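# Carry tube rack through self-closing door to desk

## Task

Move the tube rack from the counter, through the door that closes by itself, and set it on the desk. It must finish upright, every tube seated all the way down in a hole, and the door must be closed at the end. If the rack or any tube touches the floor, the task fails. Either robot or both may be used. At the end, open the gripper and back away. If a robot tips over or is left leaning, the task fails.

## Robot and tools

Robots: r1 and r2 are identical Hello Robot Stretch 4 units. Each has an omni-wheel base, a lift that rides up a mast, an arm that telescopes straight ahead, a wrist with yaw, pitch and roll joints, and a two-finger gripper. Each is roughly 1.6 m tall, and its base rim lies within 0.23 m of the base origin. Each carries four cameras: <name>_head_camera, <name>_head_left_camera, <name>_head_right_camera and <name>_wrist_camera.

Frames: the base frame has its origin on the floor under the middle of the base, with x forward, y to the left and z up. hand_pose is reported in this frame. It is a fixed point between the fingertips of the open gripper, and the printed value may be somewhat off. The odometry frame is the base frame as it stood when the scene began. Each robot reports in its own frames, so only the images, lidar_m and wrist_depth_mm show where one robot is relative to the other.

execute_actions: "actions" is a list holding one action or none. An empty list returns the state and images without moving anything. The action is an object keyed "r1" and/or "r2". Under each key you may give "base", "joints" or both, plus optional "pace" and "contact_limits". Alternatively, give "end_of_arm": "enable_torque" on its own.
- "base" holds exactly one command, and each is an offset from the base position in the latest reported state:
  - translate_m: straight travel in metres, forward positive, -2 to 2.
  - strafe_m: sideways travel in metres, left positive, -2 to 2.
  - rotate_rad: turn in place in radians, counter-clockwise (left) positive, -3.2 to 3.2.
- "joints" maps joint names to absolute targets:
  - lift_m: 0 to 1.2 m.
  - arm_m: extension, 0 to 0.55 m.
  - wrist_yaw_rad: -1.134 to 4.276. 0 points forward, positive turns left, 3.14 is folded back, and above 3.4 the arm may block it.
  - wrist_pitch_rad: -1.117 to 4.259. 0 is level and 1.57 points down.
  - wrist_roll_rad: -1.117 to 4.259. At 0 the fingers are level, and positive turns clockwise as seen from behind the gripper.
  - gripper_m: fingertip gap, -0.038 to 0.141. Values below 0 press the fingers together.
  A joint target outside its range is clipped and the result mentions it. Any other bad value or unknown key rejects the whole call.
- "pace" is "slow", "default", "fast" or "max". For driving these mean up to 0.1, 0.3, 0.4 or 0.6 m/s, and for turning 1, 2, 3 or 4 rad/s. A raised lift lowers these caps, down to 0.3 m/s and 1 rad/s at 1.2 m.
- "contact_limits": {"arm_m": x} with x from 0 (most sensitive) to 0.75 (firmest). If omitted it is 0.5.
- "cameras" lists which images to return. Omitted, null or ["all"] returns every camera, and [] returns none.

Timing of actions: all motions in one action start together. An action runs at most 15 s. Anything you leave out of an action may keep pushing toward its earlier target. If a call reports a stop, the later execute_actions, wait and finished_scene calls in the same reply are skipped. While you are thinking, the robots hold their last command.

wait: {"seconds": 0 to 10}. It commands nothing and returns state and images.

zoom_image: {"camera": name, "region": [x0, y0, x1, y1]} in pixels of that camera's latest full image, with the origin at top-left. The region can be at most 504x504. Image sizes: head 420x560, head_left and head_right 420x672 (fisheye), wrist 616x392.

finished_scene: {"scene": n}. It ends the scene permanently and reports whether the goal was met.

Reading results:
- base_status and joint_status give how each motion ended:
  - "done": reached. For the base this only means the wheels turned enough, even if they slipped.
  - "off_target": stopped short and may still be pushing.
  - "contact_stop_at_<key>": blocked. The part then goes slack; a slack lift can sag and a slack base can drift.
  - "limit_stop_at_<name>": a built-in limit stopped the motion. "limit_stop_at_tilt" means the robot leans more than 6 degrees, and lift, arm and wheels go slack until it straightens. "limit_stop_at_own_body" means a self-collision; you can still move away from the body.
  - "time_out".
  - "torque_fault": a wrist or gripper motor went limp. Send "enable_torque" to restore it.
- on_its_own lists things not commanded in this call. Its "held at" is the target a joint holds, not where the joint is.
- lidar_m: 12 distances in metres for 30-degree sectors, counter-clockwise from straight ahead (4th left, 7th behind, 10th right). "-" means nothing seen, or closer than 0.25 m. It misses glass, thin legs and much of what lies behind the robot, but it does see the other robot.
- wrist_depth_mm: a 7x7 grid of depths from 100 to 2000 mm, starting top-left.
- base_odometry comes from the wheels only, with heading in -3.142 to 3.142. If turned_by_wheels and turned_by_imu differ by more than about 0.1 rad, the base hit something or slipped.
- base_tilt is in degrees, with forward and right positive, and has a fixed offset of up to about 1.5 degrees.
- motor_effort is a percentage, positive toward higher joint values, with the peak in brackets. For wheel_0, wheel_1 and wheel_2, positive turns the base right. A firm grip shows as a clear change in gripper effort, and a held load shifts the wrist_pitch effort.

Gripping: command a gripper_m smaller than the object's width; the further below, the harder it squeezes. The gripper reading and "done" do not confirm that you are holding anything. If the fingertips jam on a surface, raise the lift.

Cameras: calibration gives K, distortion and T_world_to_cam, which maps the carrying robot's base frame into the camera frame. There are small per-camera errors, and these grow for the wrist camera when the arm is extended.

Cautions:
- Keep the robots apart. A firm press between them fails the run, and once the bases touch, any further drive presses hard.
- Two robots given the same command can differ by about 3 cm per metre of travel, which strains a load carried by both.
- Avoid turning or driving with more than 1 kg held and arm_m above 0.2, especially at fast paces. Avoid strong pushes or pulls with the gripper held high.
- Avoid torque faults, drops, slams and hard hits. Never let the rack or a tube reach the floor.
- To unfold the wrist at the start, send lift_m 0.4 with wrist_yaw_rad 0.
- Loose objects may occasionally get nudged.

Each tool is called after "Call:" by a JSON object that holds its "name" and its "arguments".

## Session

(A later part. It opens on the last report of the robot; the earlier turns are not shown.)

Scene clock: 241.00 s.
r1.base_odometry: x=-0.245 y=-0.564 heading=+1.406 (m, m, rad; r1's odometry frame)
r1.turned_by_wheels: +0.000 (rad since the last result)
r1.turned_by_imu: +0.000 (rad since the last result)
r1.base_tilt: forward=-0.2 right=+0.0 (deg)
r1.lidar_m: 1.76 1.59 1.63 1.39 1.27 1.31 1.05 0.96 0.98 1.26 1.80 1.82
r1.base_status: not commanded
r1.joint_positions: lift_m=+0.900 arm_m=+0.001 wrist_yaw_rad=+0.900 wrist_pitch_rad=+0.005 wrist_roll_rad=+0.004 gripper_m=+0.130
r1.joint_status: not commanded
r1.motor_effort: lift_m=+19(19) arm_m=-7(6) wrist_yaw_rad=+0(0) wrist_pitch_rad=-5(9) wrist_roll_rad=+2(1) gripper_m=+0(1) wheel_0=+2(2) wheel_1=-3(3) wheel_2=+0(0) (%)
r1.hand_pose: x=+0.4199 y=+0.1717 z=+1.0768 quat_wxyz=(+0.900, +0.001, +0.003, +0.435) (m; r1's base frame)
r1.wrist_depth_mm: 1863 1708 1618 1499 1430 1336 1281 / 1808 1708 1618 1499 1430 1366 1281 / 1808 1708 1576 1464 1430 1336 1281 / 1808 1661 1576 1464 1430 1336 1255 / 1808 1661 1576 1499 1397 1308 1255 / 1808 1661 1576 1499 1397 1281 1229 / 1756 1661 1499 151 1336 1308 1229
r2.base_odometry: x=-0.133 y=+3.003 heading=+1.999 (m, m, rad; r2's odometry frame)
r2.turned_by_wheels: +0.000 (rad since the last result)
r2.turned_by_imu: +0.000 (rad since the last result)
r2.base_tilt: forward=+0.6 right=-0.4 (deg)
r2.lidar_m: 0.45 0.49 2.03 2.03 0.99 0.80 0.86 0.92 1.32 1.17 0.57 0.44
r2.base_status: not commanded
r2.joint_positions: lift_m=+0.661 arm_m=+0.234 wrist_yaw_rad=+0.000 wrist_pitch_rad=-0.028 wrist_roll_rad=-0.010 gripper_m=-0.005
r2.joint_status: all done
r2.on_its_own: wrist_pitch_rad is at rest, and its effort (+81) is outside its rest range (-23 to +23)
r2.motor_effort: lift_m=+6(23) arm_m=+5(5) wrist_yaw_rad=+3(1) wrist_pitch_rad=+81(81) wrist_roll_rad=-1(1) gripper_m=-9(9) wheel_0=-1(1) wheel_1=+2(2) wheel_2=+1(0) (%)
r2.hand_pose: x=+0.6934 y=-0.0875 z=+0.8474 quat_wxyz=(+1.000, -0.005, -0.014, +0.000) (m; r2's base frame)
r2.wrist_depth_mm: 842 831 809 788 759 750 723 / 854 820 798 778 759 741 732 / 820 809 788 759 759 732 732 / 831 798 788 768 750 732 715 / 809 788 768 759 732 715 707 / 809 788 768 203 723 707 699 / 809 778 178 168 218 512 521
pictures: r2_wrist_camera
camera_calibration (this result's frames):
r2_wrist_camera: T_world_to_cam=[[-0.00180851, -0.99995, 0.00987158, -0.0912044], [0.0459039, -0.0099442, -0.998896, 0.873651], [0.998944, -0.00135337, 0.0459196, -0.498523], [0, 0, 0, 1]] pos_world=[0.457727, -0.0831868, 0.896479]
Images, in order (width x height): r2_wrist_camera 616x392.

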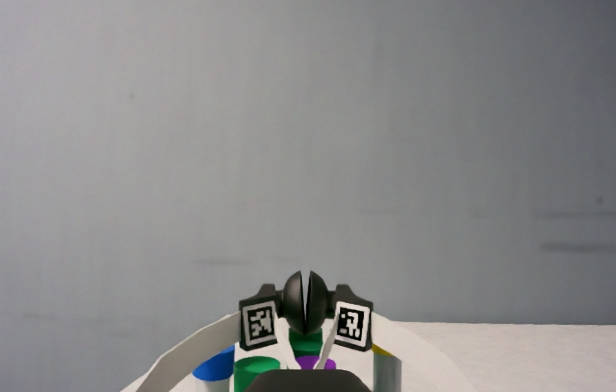

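Now blue and green at left columns.

Call:
{"name": "execute_actions", "arguments": {"actions": [{"r2":{"joints":{"lift_m":0.72}}}], "cameras": []}}

Call:
{"name": "execute_actions", "arguments": {"actions": [{"r2":{"base":{"strafe_m":0.04},"joints":{"arm_m":0.215},"pace":"slow"}}], "cameras": ["r2_wrist_camera"]}}

Call:
{"name": "execute_actions", "arguments": {"actions": [{"r2":{"joints":{"lift_m":0.66},"pace":"slow"}}], "cameras": ["r2_wrist_camera"]}}

Scene clock: 246.37 s.
r1.base_odometry: x=-0.245 y=-0.564 heading=+1.406 (m, m, rad; r1's odometry frame)
r1.turned_by_wheels: +0.000 (rad since the last result)
r1.turned_by_imu: +0.000 (rad since the last result)
r1.base_tilt: forward=-0.2 right=+0.0 (deg)
r1.lidar_m: 1.71 1.60 1.61 1.39 1.26 1.30 1.06 0.95 0.97 1.24 1.78 1.81
r1.base_status: not commanded
r1.joint_positions: lift_m=+0.900 arm_m=+0.001 wrist_yaw_rad=+0.900 wrist_pitch_rad=+0.005 wrist_roll_rad=+0.004 gripper_m=+0.130
r1.joint_status: not commanded
r1.motor_effort: lift_m=+19(19) arm_m=-7(7) wrist_yaw_rad=+1(2) wrist_pitch_rad=-7(8) wrist_roll_rad=+2(1) gripper_m=-2(0) wheel_0=+2(2) wheel_1=-3(3) wheel_2=+1(0) (%)
r1.hand_pose: x=+0.4199 y=+0.1717 z=+1.0768 quat_wxyz=(+0.900, +0.001, +0.003, +0.435) (m; r1's base frame)
r1.wrist_depth_mm: 1863 1708 1618 1499 1430 1336 1281 / 1808 1756 1618 1499 1430 1336 1281 / 1863 1661 1576 1499 1430 1336 1255 / 1808 1708 1576 1499 1430 1336 1281 / 1756 1661 1576 1537 1366 1308 1255 / 1808 1661 1537 1464 1366 1308 1255 / 1756 1661 1499 151 1336 1281 1255
r2.base_odometry: x=-0.133 y=+3.003 heading=+1.999 (m, m, rad; r2's odometry frame)
r2.turned_by_wheels: +0.000 (rad since the last result)
r2.turned_by_imu: -0.001 (rad since the last result)
r2.base_tilt: forward=+0.7 right=-0.5 (deg)
r2.lidar_m: 0.43 0.50 2.04 2.03 1.01 0.80 0.87 0.95 1.30 1.18 0.54 0.45
r2.base_status: not commanded
r2.joint_positions: lift_m=+0.720 arm_m=+0.234 wrist_yaw_rad=+0.000 wrist_pitch_rad=+0.002 wrist_roll_rad=-0.010 gripper_m=-0.005
r2.joint_status: all done
r2.motor_effort: lift_m=+24(26) arm_m=+4(5) wrist_yaw_rad=+2(2) wrist_pitch_rad=-6(82) wrist_roll_rad=-1(1) gripper_m=-8(10) wheel_0=-1(1) wheel_1=+2(2) wheel_2=+1(0) (%)
r2.hand_pose: x=+0.6936 y=-0.0875 z=+0.8973 quat_wxyz=(+1.000, -0.005, +0.001, +0.000) (m; r2's base frame)
r2.wrist_depth_mm: 820 820 778 768 750 723 707 / 831 798 788 759 741 732 715 / 820 809 778 759 732 723 715 / 809 788 768 759 741 715 699 / 820 788 778 759 732 723 715 / 820 809 768 202 732 732 699 / 831 778 466 366 179 559 564
pictures: none
No camera images: the call's "cameras" was empty. Leave "cameras" out to get every camera's image.

Scene clock: 247.83 s.
r1.base_odometry: x=-0.245 y=-0.564 heading=+1.406 (m, m, rad; r1's odometry frame)
r1.turned_by_wheels: +0.000 (rad since the last result)
r1.turned_by_imu: +0.000 (rad since the last result)
r1.base_tilt: forward=-0.2 right=+0.0 (deg)
r1.lidar_m: 1.75 1.59 1.62 1.36 1.27 1.28 1.04 0.96 0.97 1.23 1.78 1.82
r1.base_status: not commanded
r1.joint_positions: lift_m=+0.900 arm_m=+0.001 wrist_yaw_rad=+0.900 wrist_pitch_rad=+0.005 wrist_roll_rad=+0.004 gripper_m=+0.130
r1.joint_status: not commanded
r1.motor_effort: lift_m=+19(19) arm_m=-6(7) wrist_yaw_rad=-2(1) wrist_pitch_rad=-8(7) wrist_roll_rad=+0(2) gripper_m=+0(0) wheel_0=+2(2) wheel_1=-3(3) wheel_2=+1(0) (%)
r1.hand_pose: x=+0.4199 y=+0.1717 z=+1.0768 quat_wxyz=(+0.900, +0.001, +0.003, +0.435) (m; r1's base frame)
r1.wrist_depth_mm: 1863 1756 1618 1499 1430 1336 1281 / 1808 1708 1576 1537 1430 1366 1281 / 1863 1708 1576 1499 1397 1366 1281 / 1808 1661 1576 1464 1397 1308 1281 / 1808 1661 1537 1499 1366 1308 1281 / 1756 1708 1537 1464 1397 1281 1255 / 1756 1661 1499 151 1336 1281 1229
r2.base_odometry: x=-0.169 y=+2.987 heading=+1.999 (m, m, rad; r2's odometry frame)
r2.turned_by_wheels: +0.000 (rad since the last result)
r2.turned_by_imu: +0.000 (rad since the last result)
r2.base_tilt: forward=+0.7 right=-0.5 (deg)
r2.lidar_m: 0.46 1.34 2.07 2.02 0.98 0.79 0.85 0.95 1.32 1.17 0.58 0.44
r2.base_status: done
r2.joint_positions: lift_m=+0.720 arm_m=+0.216 wrist_yaw_rad=+0.000 wrist_pitch_rad=+0.002 wrist_roll_rad=-0.010 gripper_m=-0.005
r2.joint_status: all done
r2.motor_effort: lift_m=+24(24) arm_m=-5(7) wrist_yaw_rad=-2(2) wrist_pitch_rad=-5(4) wrist_roll_rad=-1(1) gripper_m=-7(9) wheel_0=-2(3) wheel_1=+1(4) wheel_2=+0(0) (%)
r2.hand_pose: x=+0.6752 y=-0.0875 z=+0.8973 quat_wxyz=(+1.000, -0.005, +0.001, +0.000) (m; r2's base frame)
r2.wrist_depth_mm: 854 831 809 798 768 750 732 / 842 831 798 768 768 750 732 / 854 831 788 778 759 750 741 / 854 820 798 798 759 750 723 / 842 842 820 778 759 741 732 / 842 820 798 201 759 732 723 / 831 820 473 366 179 554 564
pictures: r2_wrist_camera
camera_calibration (this result's frames):
r2_wrist_camera: T_world_to_cam=[[-0.00146053, -0.99995, 0.00991565, -0.0919893], [0.0160278, -0.0099378, -0.999822, 0.945313], [0.99987, -0.00130135, 0.0160415, -0.456385], [0, 0, 0, 1]] pos_world=[0.44104, -0.0831842, 0.953378]
Images, in order (width x height): r2_wrist_camera 616x392.

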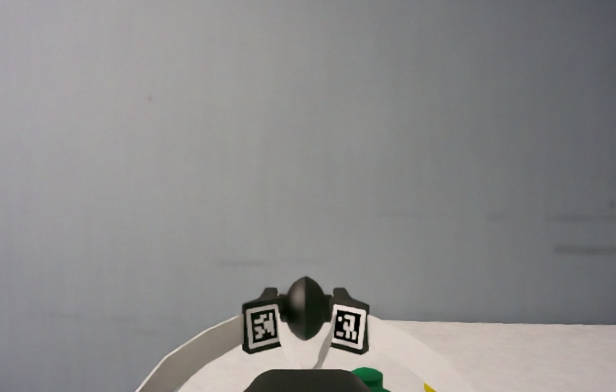

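Scene clock: 249.20 s.
r1.base_odometry: x=-0.245 y=-0.564 heading=+1.406 (m, m, rad; r1's odometry frame)
r1.turned_by_wheels: +0.000 (rad since the last result)
r1.turned_by_imu: +0.000 (rad since the last result)
r1.base_tilt: forward=-0.2 right=+0.0 (deg)
r1.lidar_m: 1.73 1.61 1.63 1.37 1.27 1.31 1.06 0.95 0.99 1.23 1.78 1.82
r1.base_status: not commanded
r1.joint_positions: lift_m=+0.900 arm_m=+0.001 wrist_yaw_rad=+0.900 wrist_pitch_rad=+0.005 wrist_roll_rad=+0.004 gripper_m=+0.130
r1.joint_status: not commanded
r1.motor_effort: lift_m=+19(19) arm_m=-7(7) wrist_yaw_rad=-2(2) wrist_pitch_rad=-9(8) wrist_roll_rad=+1(3) gripper_m=+0(1) wheel_0=+2(2) wheel_1=-3(3) wheel_2=+0(0) (%)
r1.hand_pose: x=+0.4199 y=+0.1717 z=+1.0768 quat_wxyz=(+0.900, +0.001, +0.003, +0.435) (m; r1's base frame)
r1.wrist_depth_mm: 1863 1708 1618 1499 1430 1366 1281 / 1921 1661 1576 1537 1430 1336 1281 / 1808 1661 1576 1499 1430 1336 1255 / 1756 1708 1576 1464 1397 1308 1281 / 1756 1661 1576 1499 1366 1308 1281 / 1756 1661 1576 1464 1366 1281 1255 / 1756 1661 1537 151 1336 1281 1255
r2.base_odometry: x=-0.169 y=+2.987 heading=+1.999 (m, m, rad; r2's odometry frame)
r2.turned_by_wheels: +0.000 (rad since the last result)
r2.turned_by_imu: +0.000 (rad since the last result)
r2.base_tilt: forward=+0.6 right=-0.4 (deg)
r2.lidar_m: 0.46 1.35 2.07 2.02 0.98 0.77 0.85 0.94 1.31 1.19 0.58 0.45
r2.base_status: not commanded
r2.joint_positions: lift_m=+0.661 arm_m=+0.216 wrist_yaw_rad=+0.000 wrist_pitch_rad=-0.027 wrist_roll_rad=-0.010 gripper_m=-0.005
r2.joint_status: all done
r2.on_its_own: wrist_pitch_rad is at rest, and its effort (+82) is outside its rest range (-23 to +23)
r2.motor_effort: lift_m=+5(22) arm_m=-4(5) wrist_yaw_rad=+2(2) wrist_pitch_rad=+82(81) wrist_roll_rad=-1(1) gripper_m=-8(10) wheel_0=-2(2) wheel_1=+1(1) wheel_2=+0(0) (%)
r2.hand_pose: x=+0.6751 y=-0.0875 z=+0.8474 quat_wxyz=(+1.000, -0.005, -0.014, +0.000) (m; r2's base frame)
r2.wrist_depth_mm: 866 842 831 809 778 768 759 / 866 866 820 788 778 768 741 / 854 842 820 788 768 759 741 / 842 809 820 798 768 750 732 / 842 809 798 788 759 741 723 / 831 820 798 204 750 732 723 / 831 798 421 178 179 492 521
pictures: r2_wrist_camera
camera_calibration (this result's frames):
r2_wrist_camera: T_world_to_cam=[[-0.00176012, -0.99995, 0.00987164, -0.0912564], [0.0457301, -0.00994181, -0.998904, 0.874564], [0.998952, -0.00130676, 0.0457453, -0.480006], [0, 0, 0, 1]] pos_world=[0.439348, -0.0831843, 0.896465]
Images, in order (width x height): r2_wrist_camera 616x392.

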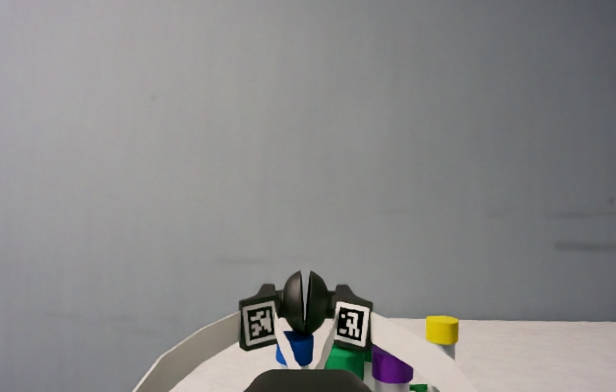

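Call:
{"name": "execute_actions", "arguments": {"actions": [{"r2":{"joints":{"lift_m":0.72}}}], "cameras": []}}

Call:
{"name": "execute_actions", "arguments": {"actions": [{"r2":{"base":{"strafe_m":-0.04},"joints":{"arm_m":0.04}}}], "cameras": []}}

Call:
{"name": "execute_actions", "arguments": {"actions": [{"r2":{"joints":{"lift_m":0.64}}}], "cameras": ["r2_wrist_camera","r1_head_left_camera"]}}

Scene clock: 256.27 s.
r1.base_odometry: x=-0.245 y=-0.564 heading=+1.406 (m, m, rad; r1's odometry frame)
r1.turned_by_wheels: +0.000 (rad since the last result)
r1.turned_by_imu: +0.000 (rad since the last result)
r1.base_tilt: forward=-0.2 right=+0.0 (deg)
r1.lidar_m: 1.75 1.60 1.63 1.38 1.28 1.31 1.07 0.94 0.97 1.25 1.77 1.79
r1.base_status: not commanded
r1.joint_positions: lift_m=+0.900 arm_m=+0.001 wrist_yaw_rad=+0.900 wrist_pitch_rad=+0.005 wrist_roll_rad=+0.004 gripper_m=+0.130
r1.joint_status: not commanded
r1.motor_effort: lift_m=+19(19) arm_m=-7(7) wrist_yaw_rad=+0(0) wrist_pitch_rad=-7(7) wrist_roll_rad=+1(1) gripper_m=-1(1) wheel_0=+2(2) wheel_1=-3(3) wheel_2=+0(1) (%)
r1.hand_pose: x=+0.4199 y=+0.1717 z=+1.0768 quat_wxyz=(+0.900, +0.001, +0.003, +0.435) (m; r1's base frame)
r1.wrist_depth_mm: 1808 1708 1618 1537 1430 1366 1281 / 1808 1708 1618 1499 1397 1336 1281 / 1808 1708 1618 1499 1430 1308 1281 / 1863 1708 1576 1537 1366 1366 1255 / 1756 1661 1576 1499 1397 1308 1229 / 1756 1661 1537 1464 1366 1255 1281 / 1756 1708 1499 151 1336 1281 1255
r2.base_odometry: x=-0.169 y=+2.987 heading=+1.999 (m, m, rad; r2's odometry frame)
r2.turned_by_wheels: +0.000 (rad since the last result)
r2.turned_by_imu: -0.001 (rad since the last result)
r2.base_tilt: forward=+0.7 right=-0.5 (deg)
r2.lidar_m: 0.46 1.34 2.07 2.03 0.99 0.78 0.85 0.93 1.30 1.17 0.58 0.46
r2.base_status: not commanded
r2.joint_positions: lift_m=+0.720 arm_m=+0.216 wrist_yaw_rad=+0.000 wrist_pitch_rad=+0.002 wrist_roll_rad=-0.010 gripper_m=-0.005
r2.joint_status: all done
r2.motor_effort: lift_m=+24(28) arm_m=-5(5) wrist_yaw_rad=+1(4) wrist_pitch_rad=-4(81) wrist_roll_rad=-1(1) gripper_m=-9(12) wheel_0=-2(2) wheel_1=+1(1) wheel_2=+0(0) (%)
r2.hand_pose: x=+0.6752 y=-0.0875 z=+0.8973 quat_wxyz=(+1.000, -0.005, +0.001, +0.000) (m; r2's base frame)
r2.wrist_depth_mm: 854 842 820 788 768 750 741 / 842 820 798 798 759 750 723 / 842 820 798 768 759 741 732 / 831 820 809 798 768 750 723 / 854 820 788 788 768 732 750 / 831 809 798 201 759 741 732 / 842 831 469 368 179 559 569
pictures: none
No camera images: the call's "cameras" was empty. Leave "cameras" out to get every camera's image.

Scene clock: 257.87 s.
r1.base_odometry: x=-0.245 y=-0.564 heading=+1.406 (m, m, rad; r1's odometry frame)
r1.turned_by_wheels: +0.000 (rad since the last result)
r1.turned_by_imu: +0.000 (rad since the last result)
r1.base_tilt: forward=-0.2 right=+0.0 (deg)
r1.lidar_m: 1.74 1.58 1.63 1.39 1.26 1.29 1.06 0.95 0.97 1.25 1.79 1.82
r1.base_status: not commanded
r1.joint_positions: lift_m=+0.900 arm_m=+0.001 wrist_yaw_rad=+0.900 wrist_pitch_rad=+0.005 wrist_roll_rad=+0.004 gripper_m=+0.130
r1.joint_status: not commanded
r1.motor_effort: lift_m=+19(19) arm_m=-6(7) wrist_yaw_rad=-1(1) wrist_pitch_rad=-7(9) wrist_roll_rad=+1(1) gripper_m=-1(0) wheel_0=+2(2) wheel_1=-2(3) wheel_2=+0(0) (%)
r1.hand_pose: x=+0.4199 y=+0.1717 z=+1.0768 quat_wxyz=(+0.900, +0.001, +0.003, +0.435) (m; r1's base frame)
r1.wrist_depth_mm: 1863 1708 1618 1499 1430 1336 1281 / 1808 1708 1618 1499 1430 1336 1255 / 1808 1708 1618 1464 1430 1366 1255 / 1808 1661 1618 1464 1430 1336 1281 / 1808 1708 1537 1464 1366 1308 1255 / 1808 1661 1576 1430 1366 1255 1255 / 1756 1661 1537 151 1366 1281 1229
r2.base_odometry: x=-0.133 y=+3.003 heading=+1.999 (m, m, rad; r2's odometry frame)
r2.turned_by_wheels: +0.000 (rad since the last result)
r2.turned_by_imu: +0.000 (rad since the last result)
r2.base_tilt: forward=+0.7 right=-0.5 (deg)
r2.lidar_m: 0.44 0.52 2.04 2.05 0.99 0.79 0.87 0.94 1.31 1.15 0.55 0.44
r2.base_status: done
r2.joint_positions: lift_m=+0.720 arm_m=+0.041 wrist_yaw_rad=+0.000 wrist_pitch_rad=+0.003 wrist_roll_rad=-0.010 gripper_m=-0.005
r2.joint_status: all done
r2.motor_effort: lift_m=+23(24) arm_m=-5(2) wrist_yaw_rad=+0(1) wrist_pitch_rad=-6(6) wrist_roll_rad=-1(1) gripper_m=-8(7) wheel_0=+1(10) wheel_1=+0(8) wheel_2=+1(1) (%)
r2.hand_pose: x=+0.5002 y=-0.0875 z=+0.8972 quat_wxyz=(+1.000, -0.005, +0.001, +0.000) (m; r2's base frame)
r2.wrist_depth_mm: 1025 1025 991 946 917 904 878 / 1042 1008 976 946 917 891 878 / 1025 991 976 946 931 891 891 / 1025 976 976 931 917 904 866 / 1042 976 960 946 904 904 878 / 1042 1008 960 202 842 842 820 / 1025 1008 355 272 179 559 574
pictures: none
No camera images: the call's "cameras" was empty. Leave "cameras" out to get every camera's image.

Scene clock: 259.17 s.
r1.base_odometry: x=-0.245 y=-0.564 heading=+1.406 (m, m, rad; r1's odometry frame)
r1.turned_by_wheels: +0.000 (rad since the last result)
r1.turned_by_imu: +0.000 (rad since the last result)
r1.base_tilt: forward=-0.2 right=+0.0 (deg)
r1.lidar_m: 1.73 1.62 1.63 1.37 1.28 1.29 1.07 0.96 0.97 1.24 1.79 1.80
r1.base_status: not commanded
r1.joint_positions: lift_m=+0.900 arm_m=+0.001 wrist_yaw_rad=+0.900 wrist_pitch_rad=+0.005 wrist_roll_rad=+0.004 gripper_m=+0.130
r1.joint_status: not commanded
r1.motor_effort: lift_m=+18(19) arm_m=-7(7) wrist_yaw_rad=-1(4) wrist_pitch_rad=-7(9) wrist_roll_rad=+0(1) gripper_m=-1(0) wheel_0=+2(2) wheel_1=-3(3) wheel_2=+0(0) (%)
r1.hand_pose: x=+0.4199 y=+0.1717 z=+1.0768 quat_wxyz=(+0.900, +0.001, +0.003, +0.435) (m; r1's base frame)
r1.wrist_depth_mm: 1863 1708 1618 1499 1397 1336 1308 / 1808 1708 1576 1537 1397 1336 1281 / 1863 1708 1576 1464 1397 1336 1255 / 1756 1661 1576 1464 1397 1308 1281 / 1808 1661 1618 1464 1430 1336 1229 / 1808 1661 1537 1464 1397 1281 1255 / 1756 1661 1499 152 1336 1255 1255
r2.base_odometry: x=-0.133 y=+3.003 heading=+1.999 (m, m, rad; r2's odometry frame)
r2.turned_by_wheels: +0.000 (rad since the last result)
r2.turned_by_imu: +0.000 (rad since the last result)
r2.base_tilt: forward=+0.7 right=-0.5 (deg)
r2.lidar_m: 0.44 0.49 2.05 2.04 0.99 0.79 0.87 0.93 1.32 1.18 0.57 0.45
r2.base_status: not commanded
r2.joint_positions: lift_m=+0.640 arm_m=+0.041 wrist_yaw_rad=+0.000 wrist_pitch_rad=+0.003 wrist_roll_rad=-0.010 gripper_m=-0.005
r2.joint_status: all done
r2.motor_effort: lift_m=+18(25) arm_m=-5(5) wrist_yaw_rad=+1(0) wrist_pitch_rad=-4(5) wrist_roll_rad=-1(1) gripper_m=-9(9) wheel_0=+1(1) wheel_1=+0(0) wheel_2=+1(1) (%)
r2.hand_pose: x=+0.5002 y=-0.0875 z=+0.8177 quat_wxyz=(+1.000, -0.005, +0.001, +0.000) (m; r2's base frame)
r2.wrist_depth_mm: 1060 1008 976 946 917 904 891 / 1025 991 976 946 931 904 891 / 1025 1008 960 946 917 904 891 / 1008 991 976 960 931 904 878 / 1025 976 976 410 917 904 878 / 1025 991 488 202 500 549 544 / 1025 364 312 272 179 370 370
pictures: r1_head_left_camera, r2_wrist_camera
camera_calibration (this result's frames):
r2_wrist_camera: T_world_to_cam=[[-0.00129154, -0.99995, 0.00991627, -0.0914929], [0.0156464, -0.00993527, -0.999828, 0.868716], [0.999877, -0.00113616, 0.0156585, -0.279806], [0, 0, 0, 1]] pos_world=[0.266061, -0.0831753, 0.873855]
Images, in order (width x height): r1_head_left_camera 420x672, r2_wrist_camera 616x392.

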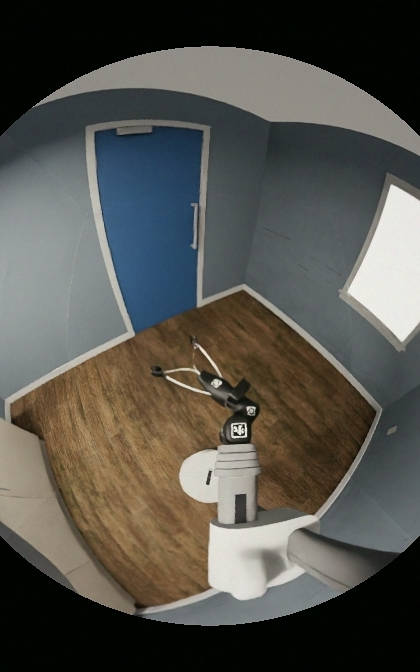

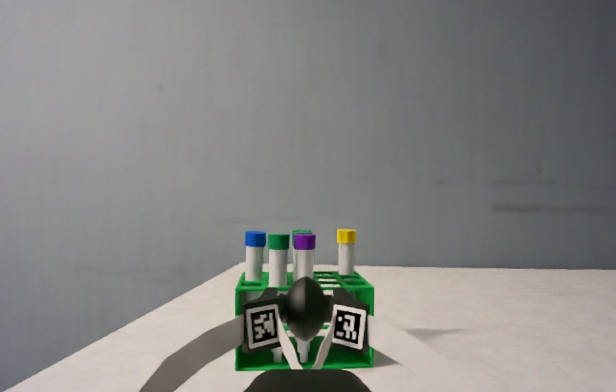

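Call:
{"name": "execute_actions", "arguments": {"actions": [{"r2":{"base":{"translate_m":-0.3},"joints":{"arm_m":0,"lift_m":0.72}}}], "cameras": ["r2_head_camera"]}}

Scene clock: 266.93 s.
r1.base_odometry: x=-0.245 y=-0.564 heading=+1.406 (m, m, rad; r1's odometry frame)
r1.turned_by_wheels: +0.000 (rad since the last result)
r1.turned_by_imu: +0.000 (rad since the last result)
r1.base_tilt: forward=-0.2 right=+0.0 (deg)
r1.lidar_m: 1.74 1.56 1.63 1.38 1.27 1.30 1.06 0.94 0.96 1.23 1.78 1.83
r1.base_status: not commanded
r1.joint_positions: lift_m=+0.900 arm_m=+0.001 wrist_yaw_rad=+0.900 wrist_pitch_rad=+0.005 wrist_roll_rad=+0.004 gripper_m=+0.130
r1.joint_status: not commanded
r1.motor_effort: lift_m=+19(19) arm_m=-7(6) wrist_yaw_rad=+0(1) wrist_pitch_rad=-7(8) wrist_roll_rad=+1(3) gripper_m=-1(1) wheel_0=+2(2) wheel_1=-3(3) wheel_2=+0(0) (%)
r1.hand_pose: x=+0.4199 y=+0.1717 z=+1.0768 quat_wxyz=(+0.900, +0.001, +0.003, +0.435) (m; r1's base frame)
r1.wrist_depth_mm: 1863 1756 1576 1537 1430 1336 1281 / 1921 1661 1576 1464 1430 1336 1281 / 1756 1661 1618 1499 1397 1366 1281 / 1808 1708 1576 1464 1397 1336 1281 / 1808 1708 1576 1464 1336 1308 1255 / 1756 1661 1537 1430 1397 1255 1281 / 1808 1661 1537 151 1366 1281 1229
r2.base_odometry: x=-0.008 y=+2.730 heading=+1.999 (m, m, rad; r2's odometry frame)
r2.turned_by_wheels: +0.000 (rad since the last result)
r2.turned_by_imu: +0.000 (rad since the last result)
r2.base_tilt: forward=+0.7 right=-0.4 (deg)
r2.lidar_m: 0.73 1.66 2.31 1.27 0.63 0.54 0.55 0.61 0.80 1.45 0.95 0.76
r2.base_status: done
r2.joint_positions: lift_m=+0.720 arm_m=+0.001 wrist_yaw_rad=+0.000 wrist_pitch_rad=+0.003 wrist_roll_rad=-0.010 gripper_m=-0.005
r2.joint_status: all done
r2.motor_effort: lift_m=+23(26) arm_m=-5(5) wrist_yaw_rad=+1(0) wrist_pitch_rad=-6(7) wrist_roll_rad=-1(1) gripper_m=-8(6) wheel_0=+0(5) wheel_1=-1(4) wheel_2=-1(10) (%)
r2.hand_pose: x=+0.4603 y=-0.0874 z=+0.8972 quat_wxyz=(+1.000, -0.005, +0.001, +0.000) (m; r2's base frame)
r2.wrist_depth_mm: 1397 1336 1308 1281 1281 1229 1182 / 1430 1336 1308 1308 1281 1205 1182 / 1397 1366 1336 1308 1281 1182 1205 / 1366 1336 1281 1255 1255 1229 1205 / 1397 1366 1336 1255 1255 1205 1182 / 1336 1336 842 202 831 842 831 / 1397 1336 512 368 179 559 574
pictures: r2_head_camera
Images, in order (width x height): r2_head_camera 420x560.

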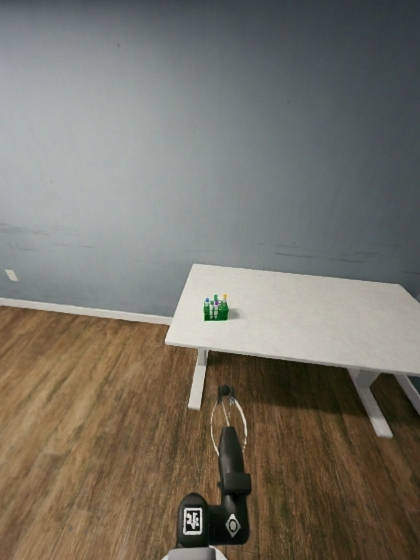

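Call:
{"name": "finished_scene", "arguments": {"scene": 2}}

The scene is finished: the task was done.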